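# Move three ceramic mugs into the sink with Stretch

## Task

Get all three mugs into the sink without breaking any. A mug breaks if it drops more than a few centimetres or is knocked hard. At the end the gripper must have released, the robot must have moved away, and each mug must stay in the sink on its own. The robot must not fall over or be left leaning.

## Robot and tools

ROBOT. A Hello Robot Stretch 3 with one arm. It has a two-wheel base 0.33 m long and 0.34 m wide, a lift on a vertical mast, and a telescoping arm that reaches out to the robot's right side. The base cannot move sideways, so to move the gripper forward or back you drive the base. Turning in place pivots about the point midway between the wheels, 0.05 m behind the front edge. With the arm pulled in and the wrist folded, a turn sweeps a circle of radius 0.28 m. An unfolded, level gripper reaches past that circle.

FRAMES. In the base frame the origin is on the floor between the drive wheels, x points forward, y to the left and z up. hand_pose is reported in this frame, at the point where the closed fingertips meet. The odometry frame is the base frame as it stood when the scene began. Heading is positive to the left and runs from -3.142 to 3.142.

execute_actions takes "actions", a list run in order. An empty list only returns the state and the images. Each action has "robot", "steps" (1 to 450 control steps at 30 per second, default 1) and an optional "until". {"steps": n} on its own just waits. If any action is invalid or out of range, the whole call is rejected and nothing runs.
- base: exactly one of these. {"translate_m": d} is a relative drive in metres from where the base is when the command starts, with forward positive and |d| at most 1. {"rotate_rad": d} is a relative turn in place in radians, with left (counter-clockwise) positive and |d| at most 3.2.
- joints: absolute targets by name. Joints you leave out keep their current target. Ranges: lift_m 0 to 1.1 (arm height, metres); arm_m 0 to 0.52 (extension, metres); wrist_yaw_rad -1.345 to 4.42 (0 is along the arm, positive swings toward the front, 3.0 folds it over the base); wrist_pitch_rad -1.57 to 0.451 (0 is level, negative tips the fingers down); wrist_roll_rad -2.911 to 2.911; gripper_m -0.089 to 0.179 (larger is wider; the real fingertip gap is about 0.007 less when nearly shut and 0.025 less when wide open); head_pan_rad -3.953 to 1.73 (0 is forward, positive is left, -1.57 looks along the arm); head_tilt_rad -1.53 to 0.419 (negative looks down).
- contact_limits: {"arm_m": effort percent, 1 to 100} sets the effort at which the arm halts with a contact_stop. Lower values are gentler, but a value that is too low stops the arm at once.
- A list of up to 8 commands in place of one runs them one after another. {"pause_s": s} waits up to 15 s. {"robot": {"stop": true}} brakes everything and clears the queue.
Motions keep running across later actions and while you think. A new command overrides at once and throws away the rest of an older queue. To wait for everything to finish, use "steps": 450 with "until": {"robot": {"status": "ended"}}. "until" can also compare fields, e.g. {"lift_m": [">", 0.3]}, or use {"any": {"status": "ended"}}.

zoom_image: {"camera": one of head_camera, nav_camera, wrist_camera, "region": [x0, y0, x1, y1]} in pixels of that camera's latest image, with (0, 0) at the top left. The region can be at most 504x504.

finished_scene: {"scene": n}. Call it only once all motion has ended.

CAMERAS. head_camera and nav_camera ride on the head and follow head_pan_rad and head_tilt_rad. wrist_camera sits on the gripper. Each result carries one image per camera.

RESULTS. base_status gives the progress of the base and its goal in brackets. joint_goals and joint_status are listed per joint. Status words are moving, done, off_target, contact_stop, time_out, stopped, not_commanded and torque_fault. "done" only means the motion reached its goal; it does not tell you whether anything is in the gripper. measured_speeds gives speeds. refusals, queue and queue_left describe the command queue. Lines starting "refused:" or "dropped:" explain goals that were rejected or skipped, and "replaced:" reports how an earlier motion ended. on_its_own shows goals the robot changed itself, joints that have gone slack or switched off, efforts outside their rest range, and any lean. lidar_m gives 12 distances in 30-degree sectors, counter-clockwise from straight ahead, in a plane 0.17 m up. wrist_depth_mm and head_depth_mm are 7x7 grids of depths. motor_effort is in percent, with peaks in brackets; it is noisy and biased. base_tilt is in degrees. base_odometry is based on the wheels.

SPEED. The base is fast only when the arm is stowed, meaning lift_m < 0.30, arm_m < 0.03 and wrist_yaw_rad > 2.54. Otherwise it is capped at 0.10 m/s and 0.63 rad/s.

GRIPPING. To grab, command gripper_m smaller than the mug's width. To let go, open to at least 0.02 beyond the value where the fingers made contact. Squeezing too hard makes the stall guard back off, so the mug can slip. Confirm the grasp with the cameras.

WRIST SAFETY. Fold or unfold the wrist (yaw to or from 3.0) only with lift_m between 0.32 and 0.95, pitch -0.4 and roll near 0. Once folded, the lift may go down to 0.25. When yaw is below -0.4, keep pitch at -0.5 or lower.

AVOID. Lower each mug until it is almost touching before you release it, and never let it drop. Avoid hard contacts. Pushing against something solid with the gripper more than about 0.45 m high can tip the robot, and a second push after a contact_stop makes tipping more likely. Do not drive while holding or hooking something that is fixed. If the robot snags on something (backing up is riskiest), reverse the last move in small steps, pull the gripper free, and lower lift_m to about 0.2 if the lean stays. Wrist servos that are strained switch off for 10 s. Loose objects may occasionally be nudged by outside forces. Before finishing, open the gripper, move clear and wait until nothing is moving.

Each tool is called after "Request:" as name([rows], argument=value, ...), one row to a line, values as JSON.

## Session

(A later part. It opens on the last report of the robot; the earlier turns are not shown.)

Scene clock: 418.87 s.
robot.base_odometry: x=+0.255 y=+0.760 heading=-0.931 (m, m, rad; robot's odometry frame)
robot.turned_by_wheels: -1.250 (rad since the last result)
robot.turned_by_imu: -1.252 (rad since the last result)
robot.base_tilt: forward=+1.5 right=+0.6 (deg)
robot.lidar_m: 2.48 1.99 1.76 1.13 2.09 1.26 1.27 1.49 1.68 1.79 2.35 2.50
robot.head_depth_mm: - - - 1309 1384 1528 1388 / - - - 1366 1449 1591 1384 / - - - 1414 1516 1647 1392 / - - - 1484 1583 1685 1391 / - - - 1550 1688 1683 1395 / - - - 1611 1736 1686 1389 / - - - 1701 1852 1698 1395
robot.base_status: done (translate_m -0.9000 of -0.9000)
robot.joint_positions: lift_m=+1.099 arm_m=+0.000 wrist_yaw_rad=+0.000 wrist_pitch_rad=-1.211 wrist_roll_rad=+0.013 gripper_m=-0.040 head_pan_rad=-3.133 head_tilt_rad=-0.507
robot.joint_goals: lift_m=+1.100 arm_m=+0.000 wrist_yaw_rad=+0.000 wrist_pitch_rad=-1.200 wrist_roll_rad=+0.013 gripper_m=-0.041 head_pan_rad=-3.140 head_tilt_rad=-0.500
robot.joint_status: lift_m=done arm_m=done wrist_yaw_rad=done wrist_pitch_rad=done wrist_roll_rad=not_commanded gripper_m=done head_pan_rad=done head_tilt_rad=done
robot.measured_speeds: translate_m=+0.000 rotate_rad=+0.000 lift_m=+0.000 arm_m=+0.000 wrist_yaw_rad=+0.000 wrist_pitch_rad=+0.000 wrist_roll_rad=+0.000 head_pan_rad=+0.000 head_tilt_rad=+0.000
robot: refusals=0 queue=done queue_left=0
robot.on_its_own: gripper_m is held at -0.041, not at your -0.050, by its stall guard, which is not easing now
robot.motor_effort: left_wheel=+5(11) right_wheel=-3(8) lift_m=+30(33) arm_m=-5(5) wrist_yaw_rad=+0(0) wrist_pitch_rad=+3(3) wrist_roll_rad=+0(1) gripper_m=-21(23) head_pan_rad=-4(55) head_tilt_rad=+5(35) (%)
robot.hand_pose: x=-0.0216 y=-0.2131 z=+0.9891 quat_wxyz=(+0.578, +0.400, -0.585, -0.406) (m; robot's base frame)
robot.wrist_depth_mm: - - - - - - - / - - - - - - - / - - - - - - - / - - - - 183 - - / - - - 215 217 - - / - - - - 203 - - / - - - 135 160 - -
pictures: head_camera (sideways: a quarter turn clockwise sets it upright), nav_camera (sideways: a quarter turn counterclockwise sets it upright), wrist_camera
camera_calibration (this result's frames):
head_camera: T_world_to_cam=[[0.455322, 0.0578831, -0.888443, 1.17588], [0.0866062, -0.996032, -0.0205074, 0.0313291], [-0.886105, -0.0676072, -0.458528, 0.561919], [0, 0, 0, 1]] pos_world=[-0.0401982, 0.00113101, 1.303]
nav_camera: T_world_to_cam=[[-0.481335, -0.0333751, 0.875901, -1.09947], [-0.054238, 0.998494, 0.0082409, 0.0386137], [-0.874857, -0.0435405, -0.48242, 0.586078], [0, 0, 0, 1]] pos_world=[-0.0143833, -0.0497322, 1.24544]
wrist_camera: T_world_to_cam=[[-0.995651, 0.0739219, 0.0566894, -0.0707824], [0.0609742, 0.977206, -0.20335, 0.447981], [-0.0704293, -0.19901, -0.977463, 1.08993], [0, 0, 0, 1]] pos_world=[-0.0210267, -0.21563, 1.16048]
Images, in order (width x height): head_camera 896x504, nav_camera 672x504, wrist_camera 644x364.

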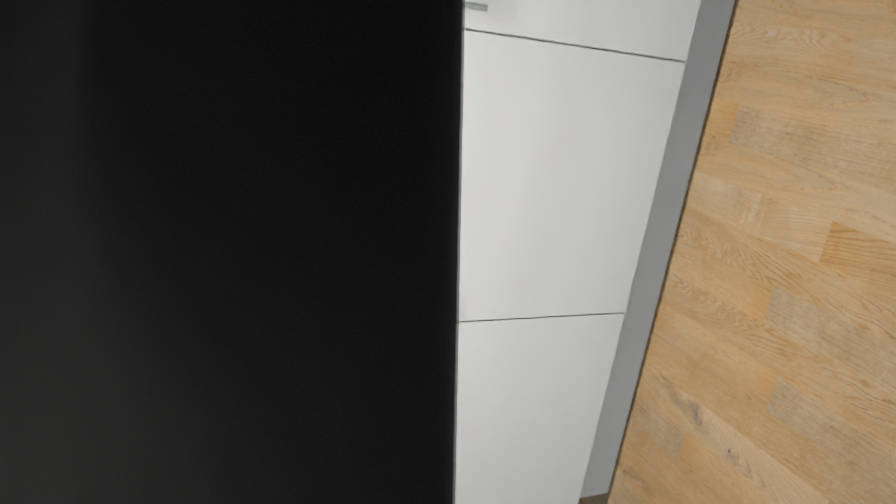

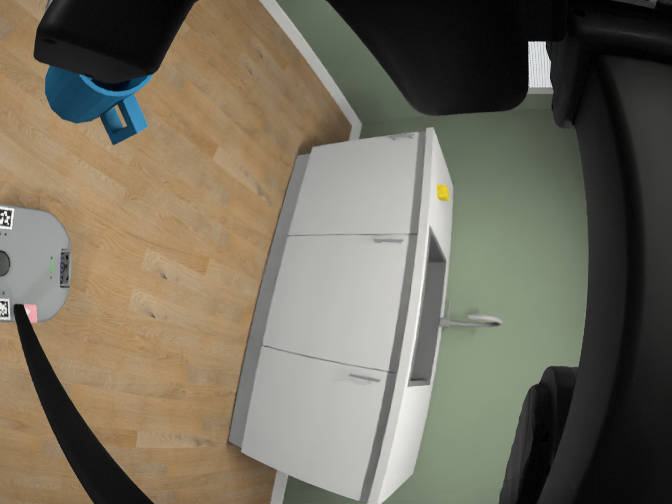

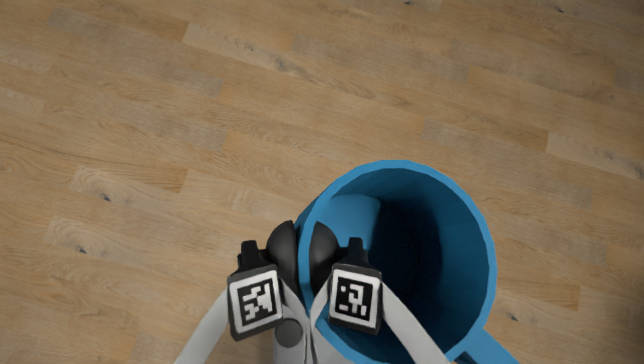

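Request:
execute_actions([
  {"robot":[{"base":{"translate_m":-0.79},"joints":{"head_pan_rad":-1.57,"head_tilt_rad":-0.7}},{"base":{"rotate_rad":-1.89}},{"joints":{"arm_m":0.3}}],"steps":450,"until":{"robot":{"status":"ended"}}},
])

Scene clock: 439.00 s.
robot.base_odometry: x=-0.217 y=+1.394 heading=-2.821 (m, m, rad; robot's odometry frame)
robot.turned_by_wheels: -1.890 (rad since the last result)
robot.turned_by_imu: -1.882 (rad since the last result)
robot.base_tilt: forward=+1.5 right=+0.9 (deg)
robot.lidar_m: 1.75 1.58 2.49 3.28 2.84 1.42 1.42 0.73 0.53 0.51 0.53 0.72
robot.head_depth_mm: - 1065 905 729 601 791 961 / - - 1003 503 446 791 967 / - - - 1089 460 799 972 / 956 1036 1006 633 675 800 980 / 870 1018 1010 636 679 803 986 / 962 1051 1008 636 685 809 985 / 966 1048 1011 640 685 812 994
robot.base_status: done (rotate_rad -1.8897 of -1.8900)
robot.joint_positions: lift_m=+1.099 arm_m=+0.182 wrist_yaw_rad=+0.000 wrist_pitch_rad=-1.211 wrist_roll_rad=+0.014 gripper_m=-0.040 head_pan_rad=-1.577 head_tilt_rad=-0.691
robot.joint_goals: lift_m=+1.100 arm_m=+0.300 wrist_yaw_rad=+0.000 wrist_pitch_rad=-1.200 wrist_roll_rad=+0.014 gripper_m=-0.041 head_pan_rad=-1.570 head_tilt_rad=-0.700
robot.joint_status: lift_m=done arm_m=moving wrist_yaw_rad=done wrist_pitch_rad=done wrist_roll_rad=not_commanded gripper_m=done head_pan_rad=done head_tilt_rad=done
robot.measured_speeds: translate_m=+0.000 rotate_rad=+0.000 lift_m=+0.000 arm_m=+0.140 wrist_yaw_rad=+0.000 wrist_pitch_rad=+0.000 wrist_roll_rad=+0.000 head_pan_rad=+0.000 head_tilt_rad=+0.000
robot: refusals=0 queue=running queue_left=0
robot.on_its_own: gripper_m is held at -0.041, not at your -0.050, by its stall guard, which is not easing now
robot.motor_effort: left_wheel=+6(11) right_wheel=-4(8) lift_m=+30(30) arm_m=+3(9) wrist_yaw_rad=+1(0) wrist_pitch_rad=+3(3) wrist_roll_rad=+0(1) gripper_m=-22(21) head_pan_rad=+5(54) head_tilt_rad=-6(29) (%)
robot.hand_pose: x=-0.0216 y=-0.3947 z=+0.9891 quat_wxyz=(+0.577, +0.400, -0.585, -0.406) (m; robot's base frame)
robot.wrist_depth_mm: 439 533 532 543 560 329 295 / 248 253 259 263 270 278 282 / 252 260 265 274 283 288 298 / 521 536 570 465 183 658 690 / - - - 216 217 - - / - - - - 203 - - / - - - 136 161 - -
pictures: head_camera (sideways: a quarter turn clockwise sets it upright), nav_camera (sideways: a quarter turn counterclockwise sets it upright), wrist_camera
camera_calibration (this result's frames):
head_camera: T_world_to_cam=[[-0.0502333, 0.611145, -0.789923, 1.0505], [0.997212, 0.0743938, -0.0058586, 0.00670011], [0.0551849, -0.788015, -0.613178, 0.757386], [0, 0, 0, 1]] pos_world=[0.0042924, -0.0456751, 1.29427]
nav_camera: T_world_to_cam=[[0.0253625, -0.634061, 0.772867, -0.968221], [-0.999188, -0.0402941, -0.000267867, 0.0554563], [0.0313118, -0.772232, -0.634568, 0.778496], [0, 0, 0, 1]] pos_world=[0.0555916, -0.010497, 1.24233]
wrist_camera: T_world_to_cam=[[-0.995602, 0.0748343, 0.0563546, -0.056661], [0.0619482, 0.977178, -0.20319, 0.625349], [-0.070274, -0.198806, -0.977516, 1.05391], [0, 0, 0, 1]] pos_world=[-0.0210886, -0.397314, 1.16047]
Images, in order (width x height): head_camera 896x504, nav_camera 672x504, wrist_camera 644x364.

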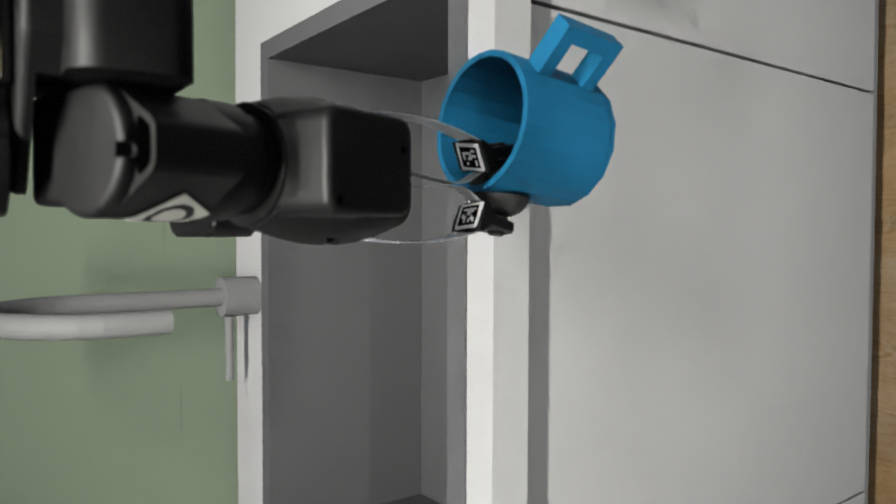

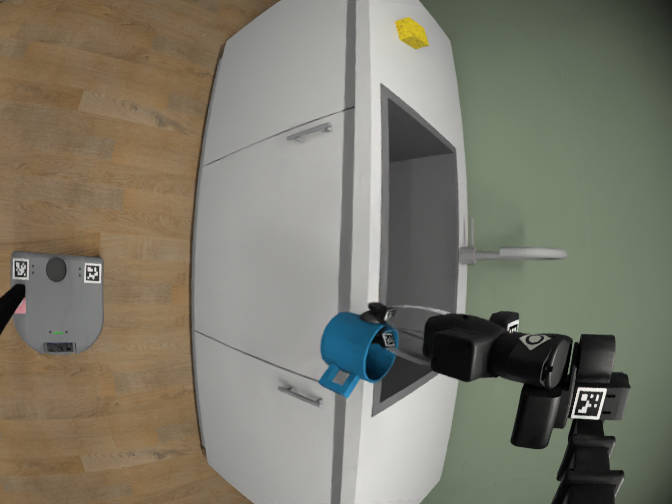

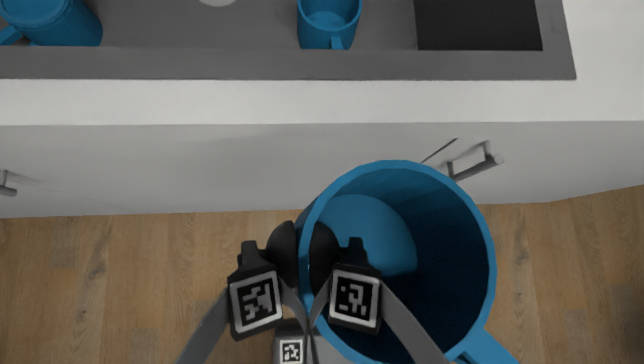

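Request:
execute_actions([
  {"robot":[{"base":{"translate_m":0.19},"joints":{"arm_m":0.3}},{"joints":{"arm_m":0.42}}],"steps":450,"until":{"robot":{"status":"ended"}}},
])

Scene clock: 449.17 s.
robot.base_odometry: x=-0.397 y=+1.334 heading=-2.821 (m, m, rad; robot's odometry frame)
robot.turned_by_wheels: +0.000 (rad since the last result)
robot.turned_by_imu: +0.001 (rad since the last result)
robot.base_tilt: forward=+1.6 right=+0.7 (deg)
robot.lidar_m: 1.56 1.41 1.88 3.16 3.07 1.60 1.60 0.73 0.53 0.51 0.53 0.72
robot.head_depth_mm: 957 1029 994 1048 665 784 959 / 964 1029 959 640 668 790 964 / - - 655 641 671 791 967 / 962 1041 1001 1054 674 796 971 / 965 1040 1006 1058 675 802 976 / 962 1050 972 834 675 804 991 / 965 1060 854 660 683 806 991
robot.base_status: done (translate_m +0.1900 of +0.1900)
robot.joint_positions: lift_m=+1.099 arm_m=+0.420 wrist_yaw_rad=+0.000 wrist_pitch_rad=-1.211 wrist_roll_rad=+0.014 gripper_m=-0.040 head_pan_rad=-1.577 head_tilt_rad=-0.691
robot.joint_goals: lift_m=+1.100 arm_m=+0.420 wrist_yaw_rad=+0.000 wrist_pitch_rad=-1.200 wrist_roll_rad=+0.014 gripper_m=-0.041 head_pan_rad=-1.570 head_tilt_rad=-0.700
robot.joint_status: lift_m=done arm_m=done wrist_yaw_rad=done wrist_pitch_rad=done wrist_roll_rad=not_commanded gripper_m=done head_pan_rad=done head_tilt_rad=done
robot.measured_speeds: translate_m=+0.000 rotate_rad=+0.000 lift_m=+0.000 arm_m=+0.000 wrist_yaw_rad=+0.000 wrist_pitch_rad=+0.000 wrist_roll_rad=+0.000 head_pan_rad=+0.000 head_tilt_rad=+0.000
robot: refusals=0 queue=done queue_left=0
robot.on_its_own: gripper_m is held at -0.041, not at your -0.050, by its stall guard, which is not easing now
robot.motor_effort: left_wheel=+5(11) right_wheel=-3(3) lift_m=+29(30) arm_m=+6(9) wrist_yaw_rad=+0(0) wrist_pitch_rad=+3(3) wrist_roll_rad=+0(0) gripper_m=-21(21) head_pan_rad=+4(4) head_tilt_rad=-5(5) (%)
robot.hand_pose: x=-0.0216 y=-0.6322 z=+0.9891 quat_wxyz=(+0.577, +0.399, -0.585, -0.406) (m; robot's base frame)
robot.wrist_depth_mm: 366 485 497 507 513 522 443 / 366 505 518 531 545 557 446 / 359 484 509 519 530 534 441 / 365 440 493 502 182 521 438 / 354 469 479 217 218 509 447 / 359 456 459 - 204 454 449 / 330 357 307 274 160 278 301
pictures: head_camera (sideways: a quarter turn clockwise sets it upright), nav_camera (sideways: a quarter turn counterclockwise sets it upright), wrist_camera
camera_calibration (this result's frames):
head_camera: T_world_to_cam=[[-0.0502336, 0.61116, -0.789911, 1.05048], [0.997212, 0.0743945, -0.00585704, 0.00669807], [0.0551854, -0.788003, -0.613193, 0.757406], [0, 0, 0, 1]] pos_world=[0.00429242, -0.045675, 1.29426]
nav_camera: T_world_to_cam=[[0.0253628, -0.634076, 0.772854, -0.968204], [-0.999188, -0.0402946, -0.000268772, 0.0554575], [0.0313123, -0.77222, -0.634583, 0.778515], [0, 0, 0, 1]] pos_world=[0.0555917, -0.0104958, 1.24233]
wrist_camera: T_world_to_cam=[[-0.995597, 0.0749232, 0.0563224, -0.0387972], [0.0620438, 0.977177, -0.203162, 0.857433], [-0.0702585, -0.198773, -0.977524, 1.00671], [0, 0, 0, 1]] pos_world=[-0.0210947, -0.63485, 1.16047]
Images, in order (width x height): head_camera 896x504, nav_camera 672x504, wrist_camera 644x364.

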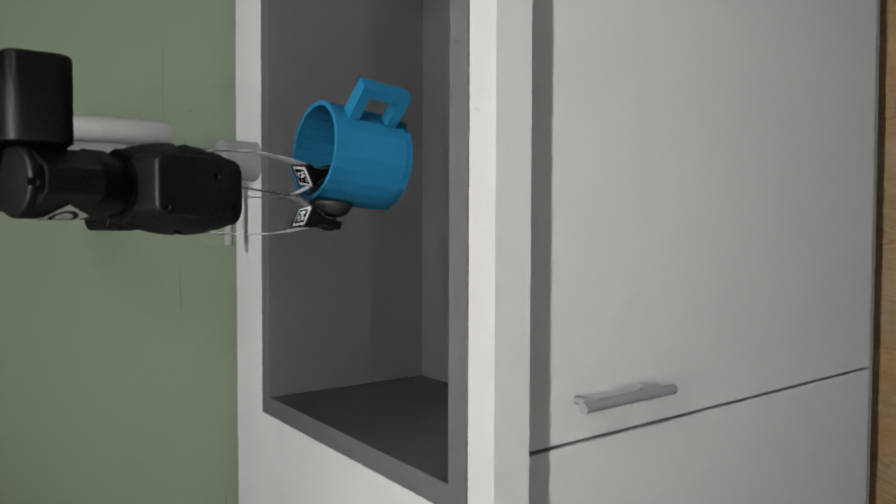

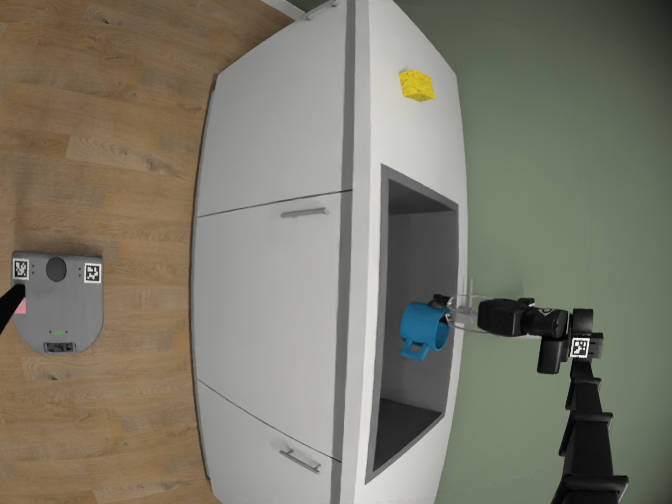

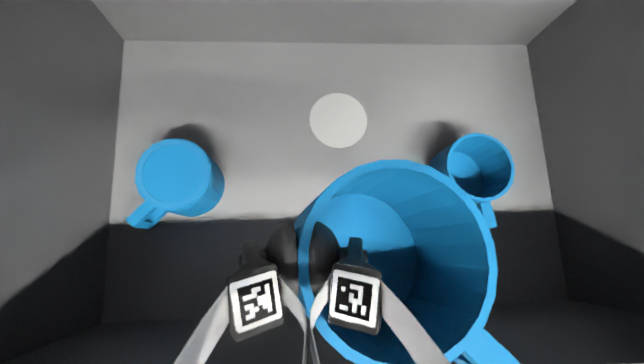

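Request:
execute_actions([
  {"robot":[{"joints":{"arm_m":0.47}},{"joints":{"lift_m":0.86}}],"steps":450,"until":{"robot":{"status":"ended"}}},
])

Scene clock: 465.37 s.
robot.base_odometry: x=-0.397 y=+1.334 heading=-2.821 (m, m, rad; robot's odometry frame)
robot.turned_by_wheels: +0.000 (rad since the last result)
robot.turned_by_imu: +0.001 (rad since the last result)
robot.base_tilt: forward=+1.5 right=+0.7 (deg)
robot.lidar_m: 1.56 1.41 1.88 3.17 3.10 1.60 1.60 0.73 0.53 0.51 0.53 0.72
robot.head_depth_mm: 947 1027 967 - 680 803 962 / 919 1030 - 1046 669 787 967 / 942 1009 - 610 670 797 969 / 961 1037 997 1055 673 797 971 / 958 1042 1002 1054 674 797 985 / 958 1044 976 832 677 802 988 / 964 1052 854 661 684 810 993
robot.base_status: done (translate_m +0.1900 of +0.1900)
robot.joint_positions: lift_m=+0.860 arm_m=+0.470 wrist_yaw_rad=+0.000 wrist_pitch_rad=-1.211 wrist_roll_rad=+0.014 gripper_m=-0.040 head_pan_rad=-1.577 head_tilt_rad=-0.691
robot.joint_goals: lift_m=+0.860 arm_m=+0.470 wrist_yaw_rad=+0.000 wrist_pitch_rad=-1.200 wrist_roll_rad=+0.014 gripper_m=-0.041 head_pan_rad=-1.570 head_tilt_rad=-0.700
robot.joint_status: lift_m=done arm_m=done wrist_yaw_rad=done wrist_pitch_rad=done wrist_roll_rad=not_commanded gripper_m=done head_pan_rad=done head_tilt_rad=done
robot.measured_speeds: translate_m=+0.000 rotate_rad=+0.000 lift_m=+0.000 arm_m=+0.000 wrist_yaw_rad=+0.000 wrist_pitch_rad=+0.000 wrist_roll_rad=+0.000 head_pan_rad=+0.000 head_tilt_rad=+0.000
robot: refusals=0 queue=done queue_left=0
robot.on_its_own: gripper_m is held at -0.041, not at your -0.050, by its stall guard, which is not easing now
robot.motor_effort: left_wheel=+5(5) right_wheel=-3(3) lift_m=+24(31) arm_m=+6(5) wrist_yaw_rad=+0(0) wrist_pitch_rad=+3(3) wrist_roll_rad=+0(0) gripper_m=-21(21) head_pan_rad=+4(4) head_tilt_rad=-5(5) (%)
robot.hand_pose: x=-0.0216 y=-0.6823 z=+0.7504 quat_wxyz=(+0.577, +0.399, -0.585, -0.406) (m; robot's base frame)
robot.wrist_depth_mm: 268 271 279 286 291 298 306 / 259 263 270 277 283 286 297 / 175 257 262 266 274 279 232 / 171 225 252 258 183 272 222 / 176 241 249 216 218 262 265 / 232 237 240 - 204 253 258 / 227 229 235 235 160 248 252
pictures: head_camera (sideways: a quarter turn clockwise sets it upright), nav_camera (sideways: a quarter turn counterclockwise sets it upright), wrist_camera
camera_calibration (this result's frames):
head_camera: T_world_to_cam=[[-0.0502334, 0.61116, -0.789911, 1.05048], [0.997212, 0.0743942, -0.00585704, 0.00669807], [0.0551852, -0.788003, -0.613193, 0.757406], [0, 0, 0, 1]] pos_world=[0.00429241, -0.045675, 1.29426]
nav_camera: T_world_to_cam=[[0.0253626, -0.634076, 0.772854, -0.968204], [-0.999188, -0.0402944, -0.000268769, 0.0554575], [0.0313121, -0.77222, -0.634583, 0.778515], [0, 0, 0, 1]] pos_world=[0.0555917, -0.0104958, 1.24233]
wrist_camera: T_world_to_cam=[[-0.995597, 0.074923, 0.0563226, -0.0216068], [0.0620437, 0.977178, -0.20316, 0.857798], [-0.0702585, -0.198771, -0.977524, 0.763437], [0, 0, 0, 1]] pos_world=[-0.0210947, -0.684853, 0.921765]
Images, in order (width x height): head_camera 896x504, nav_camera 672x504, wrist_camera 644x364.

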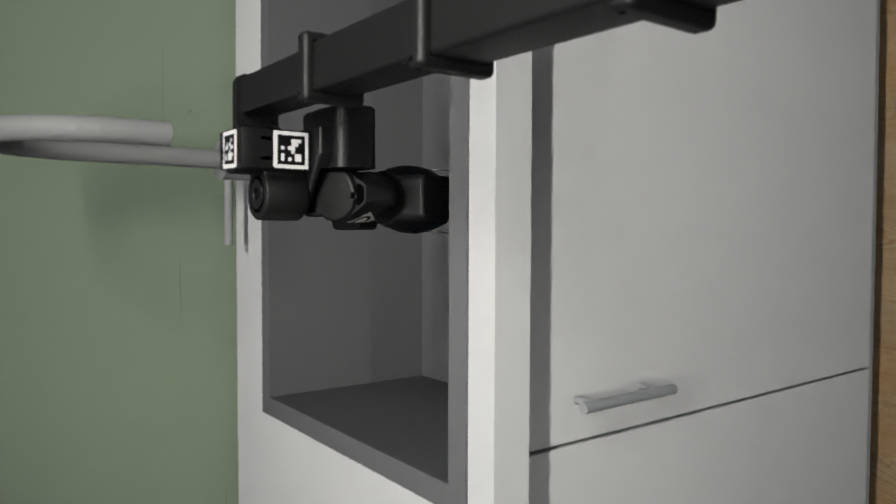

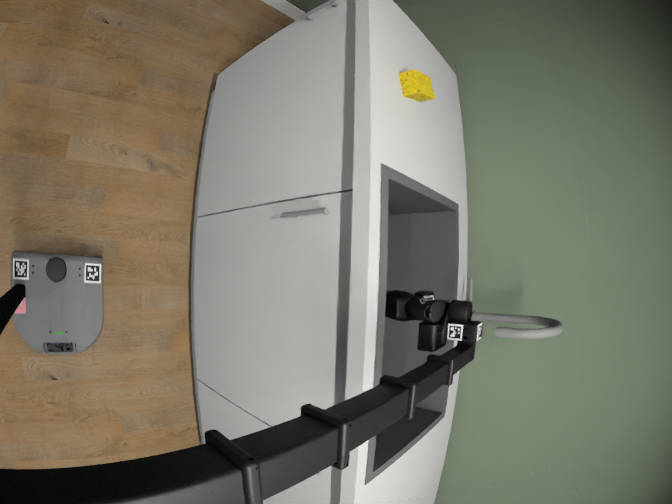

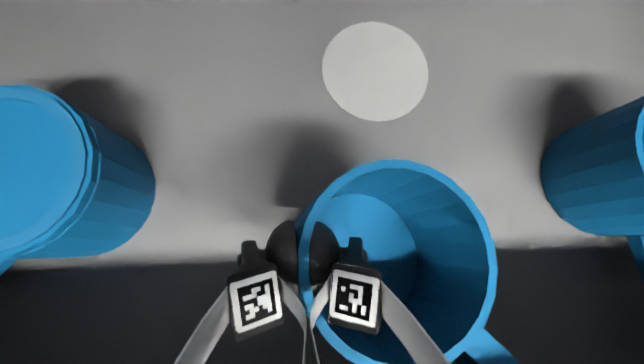

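Request:
execute_actions([
  {"robot":[{"joints":{"lift_m":0.829}},{"joints":{"gripper_m":0.035}},{"pause_s":0.3},{"joints":{"lift_m":1.05}},{"joints":{"arm_m":0.2}}],"steps":450,"until":{"robot":{"status":"ended"}}},
  {"robot":{"joints":{"arm_m":0.2,"wrist_pitch_rad":-0.9}},"steps":100,"until":{"robot":{"status":"ended"}}},
])

Scene clock: 480.10 s.
robot.base_odometry: x=-0.397 y=+1.334 heading=-2.821 (m, m, rad; robot's odometry frame)
robot.turned_by_wheels: +0.000 (rad since the last result)
robot.turned_by_imu: +0.001 (rad since the last result)
robot.base_tilt: forward=+1.6 right=+0.6 (deg)
robot.lidar_m: 1.56 1.41 1.88 3.16 3.08 1.60 1.60 0.73 0.53 0.51 0.53 0.72
robot.head_depth_mm: - - 1023 1046 664 785 956 / - - 1017 1042 669 791 959 / 918 - - 592 671 793 968 / 960 1033 994 1058 676 795 979 / 957 1049 1005 1055 675 802 979 / 962 1045 968 830 681 802 984 / 964 1055 852 663 683 810 997
robot.base_status: done (translate_m +0.1900 of +0.1900)
robot.joint_positions: lift_m=+1.050 arm_m=+0.200 wrist_yaw_rad=+0.001 wrist_pitch_rad=-0.912 wrist_roll_rad=+0.014 gripper_m=+0.035 head_pan_rad=-1.577 head_tilt_rad=-0.691
robot.joint_goals: lift_m=+1.050 arm_m=+0.200 wrist_yaw_rad=+0.000 wrist_pitch_rad=-0.900 wrist_roll_rad=+0.014 gripper_m=+0.035 head_pan_rad=-1.570 head_tilt_rad=-0.700
robot.joint_status: lift_m=done arm_m=done wrist_yaw_rad=done wrist_pitch_rad=done wrist_roll_rad=not_commanded gripper_m=done head_pan_rad=done head_tilt_rad=done
robot.measured_speeds: translate_m=+0.000 rotate_rad=+0.000 lift_m=+0.000 arm_m=+0.000 wrist_yaw_rad=+0.000 wrist_pitch_rad=+0.000 wrist_roll_rad=+0.000 head_pan_rad=+0.000 head_tilt_rad=+0.000
robot: refusals=0 queue=done queue_left=0
robot.motor_effort: left_wheel=+5(8) right_wheel=-3(6) lift_m=+28(27) arm_m=-5(4) wrist_yaw_rad=-1(1) wrist_pitch_rad=+3(3) wrist_roll_rad=+0(0) gripper_m=+1(83) head_pan_rad=+4(4) head_tilt_rad=-6(5) (%)
robot.hand_pose: x=-0.0215 y=-0.4831 z=+0.9712 quat_wxyz=(+0.630, +0.310, -0.639, -0.314) (m; robot's base frame)
robot.wrist_depth_mm: 363 538 573 592 594 589 439 / 358 554 620 639 646 628 449 / 356 471 551 575 581 568 444 / 346 454 481 527 529 486 262 / 221 222 229 232 236 239 243 / 213 224 - 309 320 419 440 / 654 692 - - - - -
pictures: head_camera (sideways: a quarter turn clockwise sets it upright), nav_camera (sideways: a quarter turn counterclockwise sets it upright), wrist_camera
camera_calibration (this result's frames):
head_camera: T_world_to_cam=[[-0.0502887, 0.611157, -0.78991, 1.05048], [0.997205, 0.0744845, -0.00585693, 0.00669796], [0.0552565, -0.787997, -0.613194, 0.757407], [0, 0, 0, 1]] pos_world=[0.00429655, -0.0456751, 1.29426]
nav_camera: T_world_to_cam=[[0.02542, -0.634075, 0.772854, -0.968204], [-0.999184, -0.0403848, -0.000268836, 0.0554575], [0.031382, -0.772216, -0.634584, 0.778516], [0, 0, 0, 1]] pos_world=[0.0555926, -0.0104913, 1.24233]
wrist_camera: T_world_to_cam=[[-0.995694, 0.0870299, 0.0319311, -0.0193005], [0.0609699, 0.874254, -0.481626, 0.928697], [-0.0698317, -0.477605, -0.875795, 0.785335], [0, 0, 0, 1]] pos_world=[-0.0209986, -0.435157, 1.13569]
Images, in order (width x height): head_camera 896x504, nav_camera 672x504, wrist_camera 644x364.

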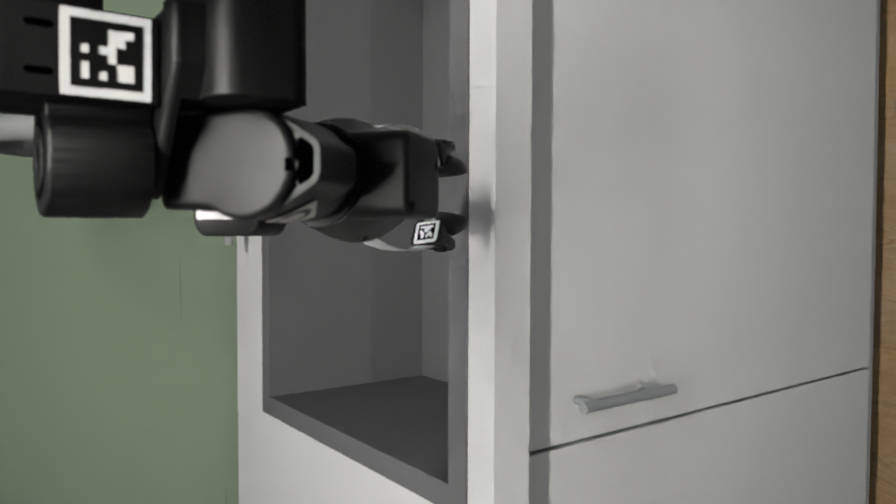

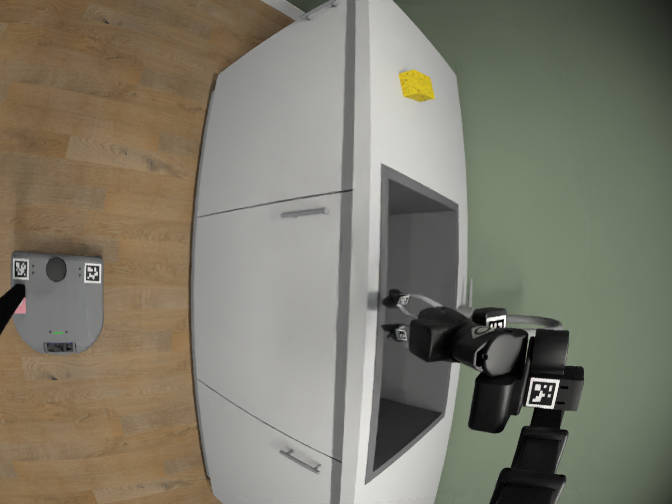

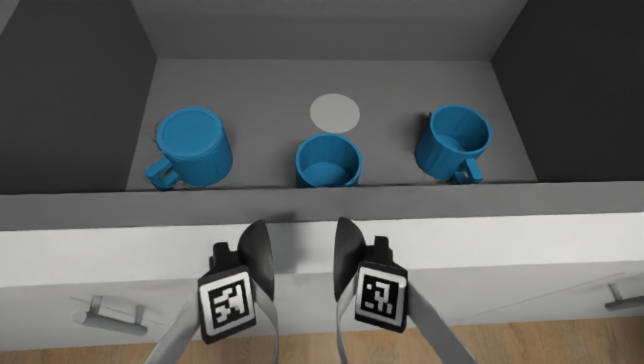

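Request:
finished_scene(scene=2)

The scene is finished: the task was done.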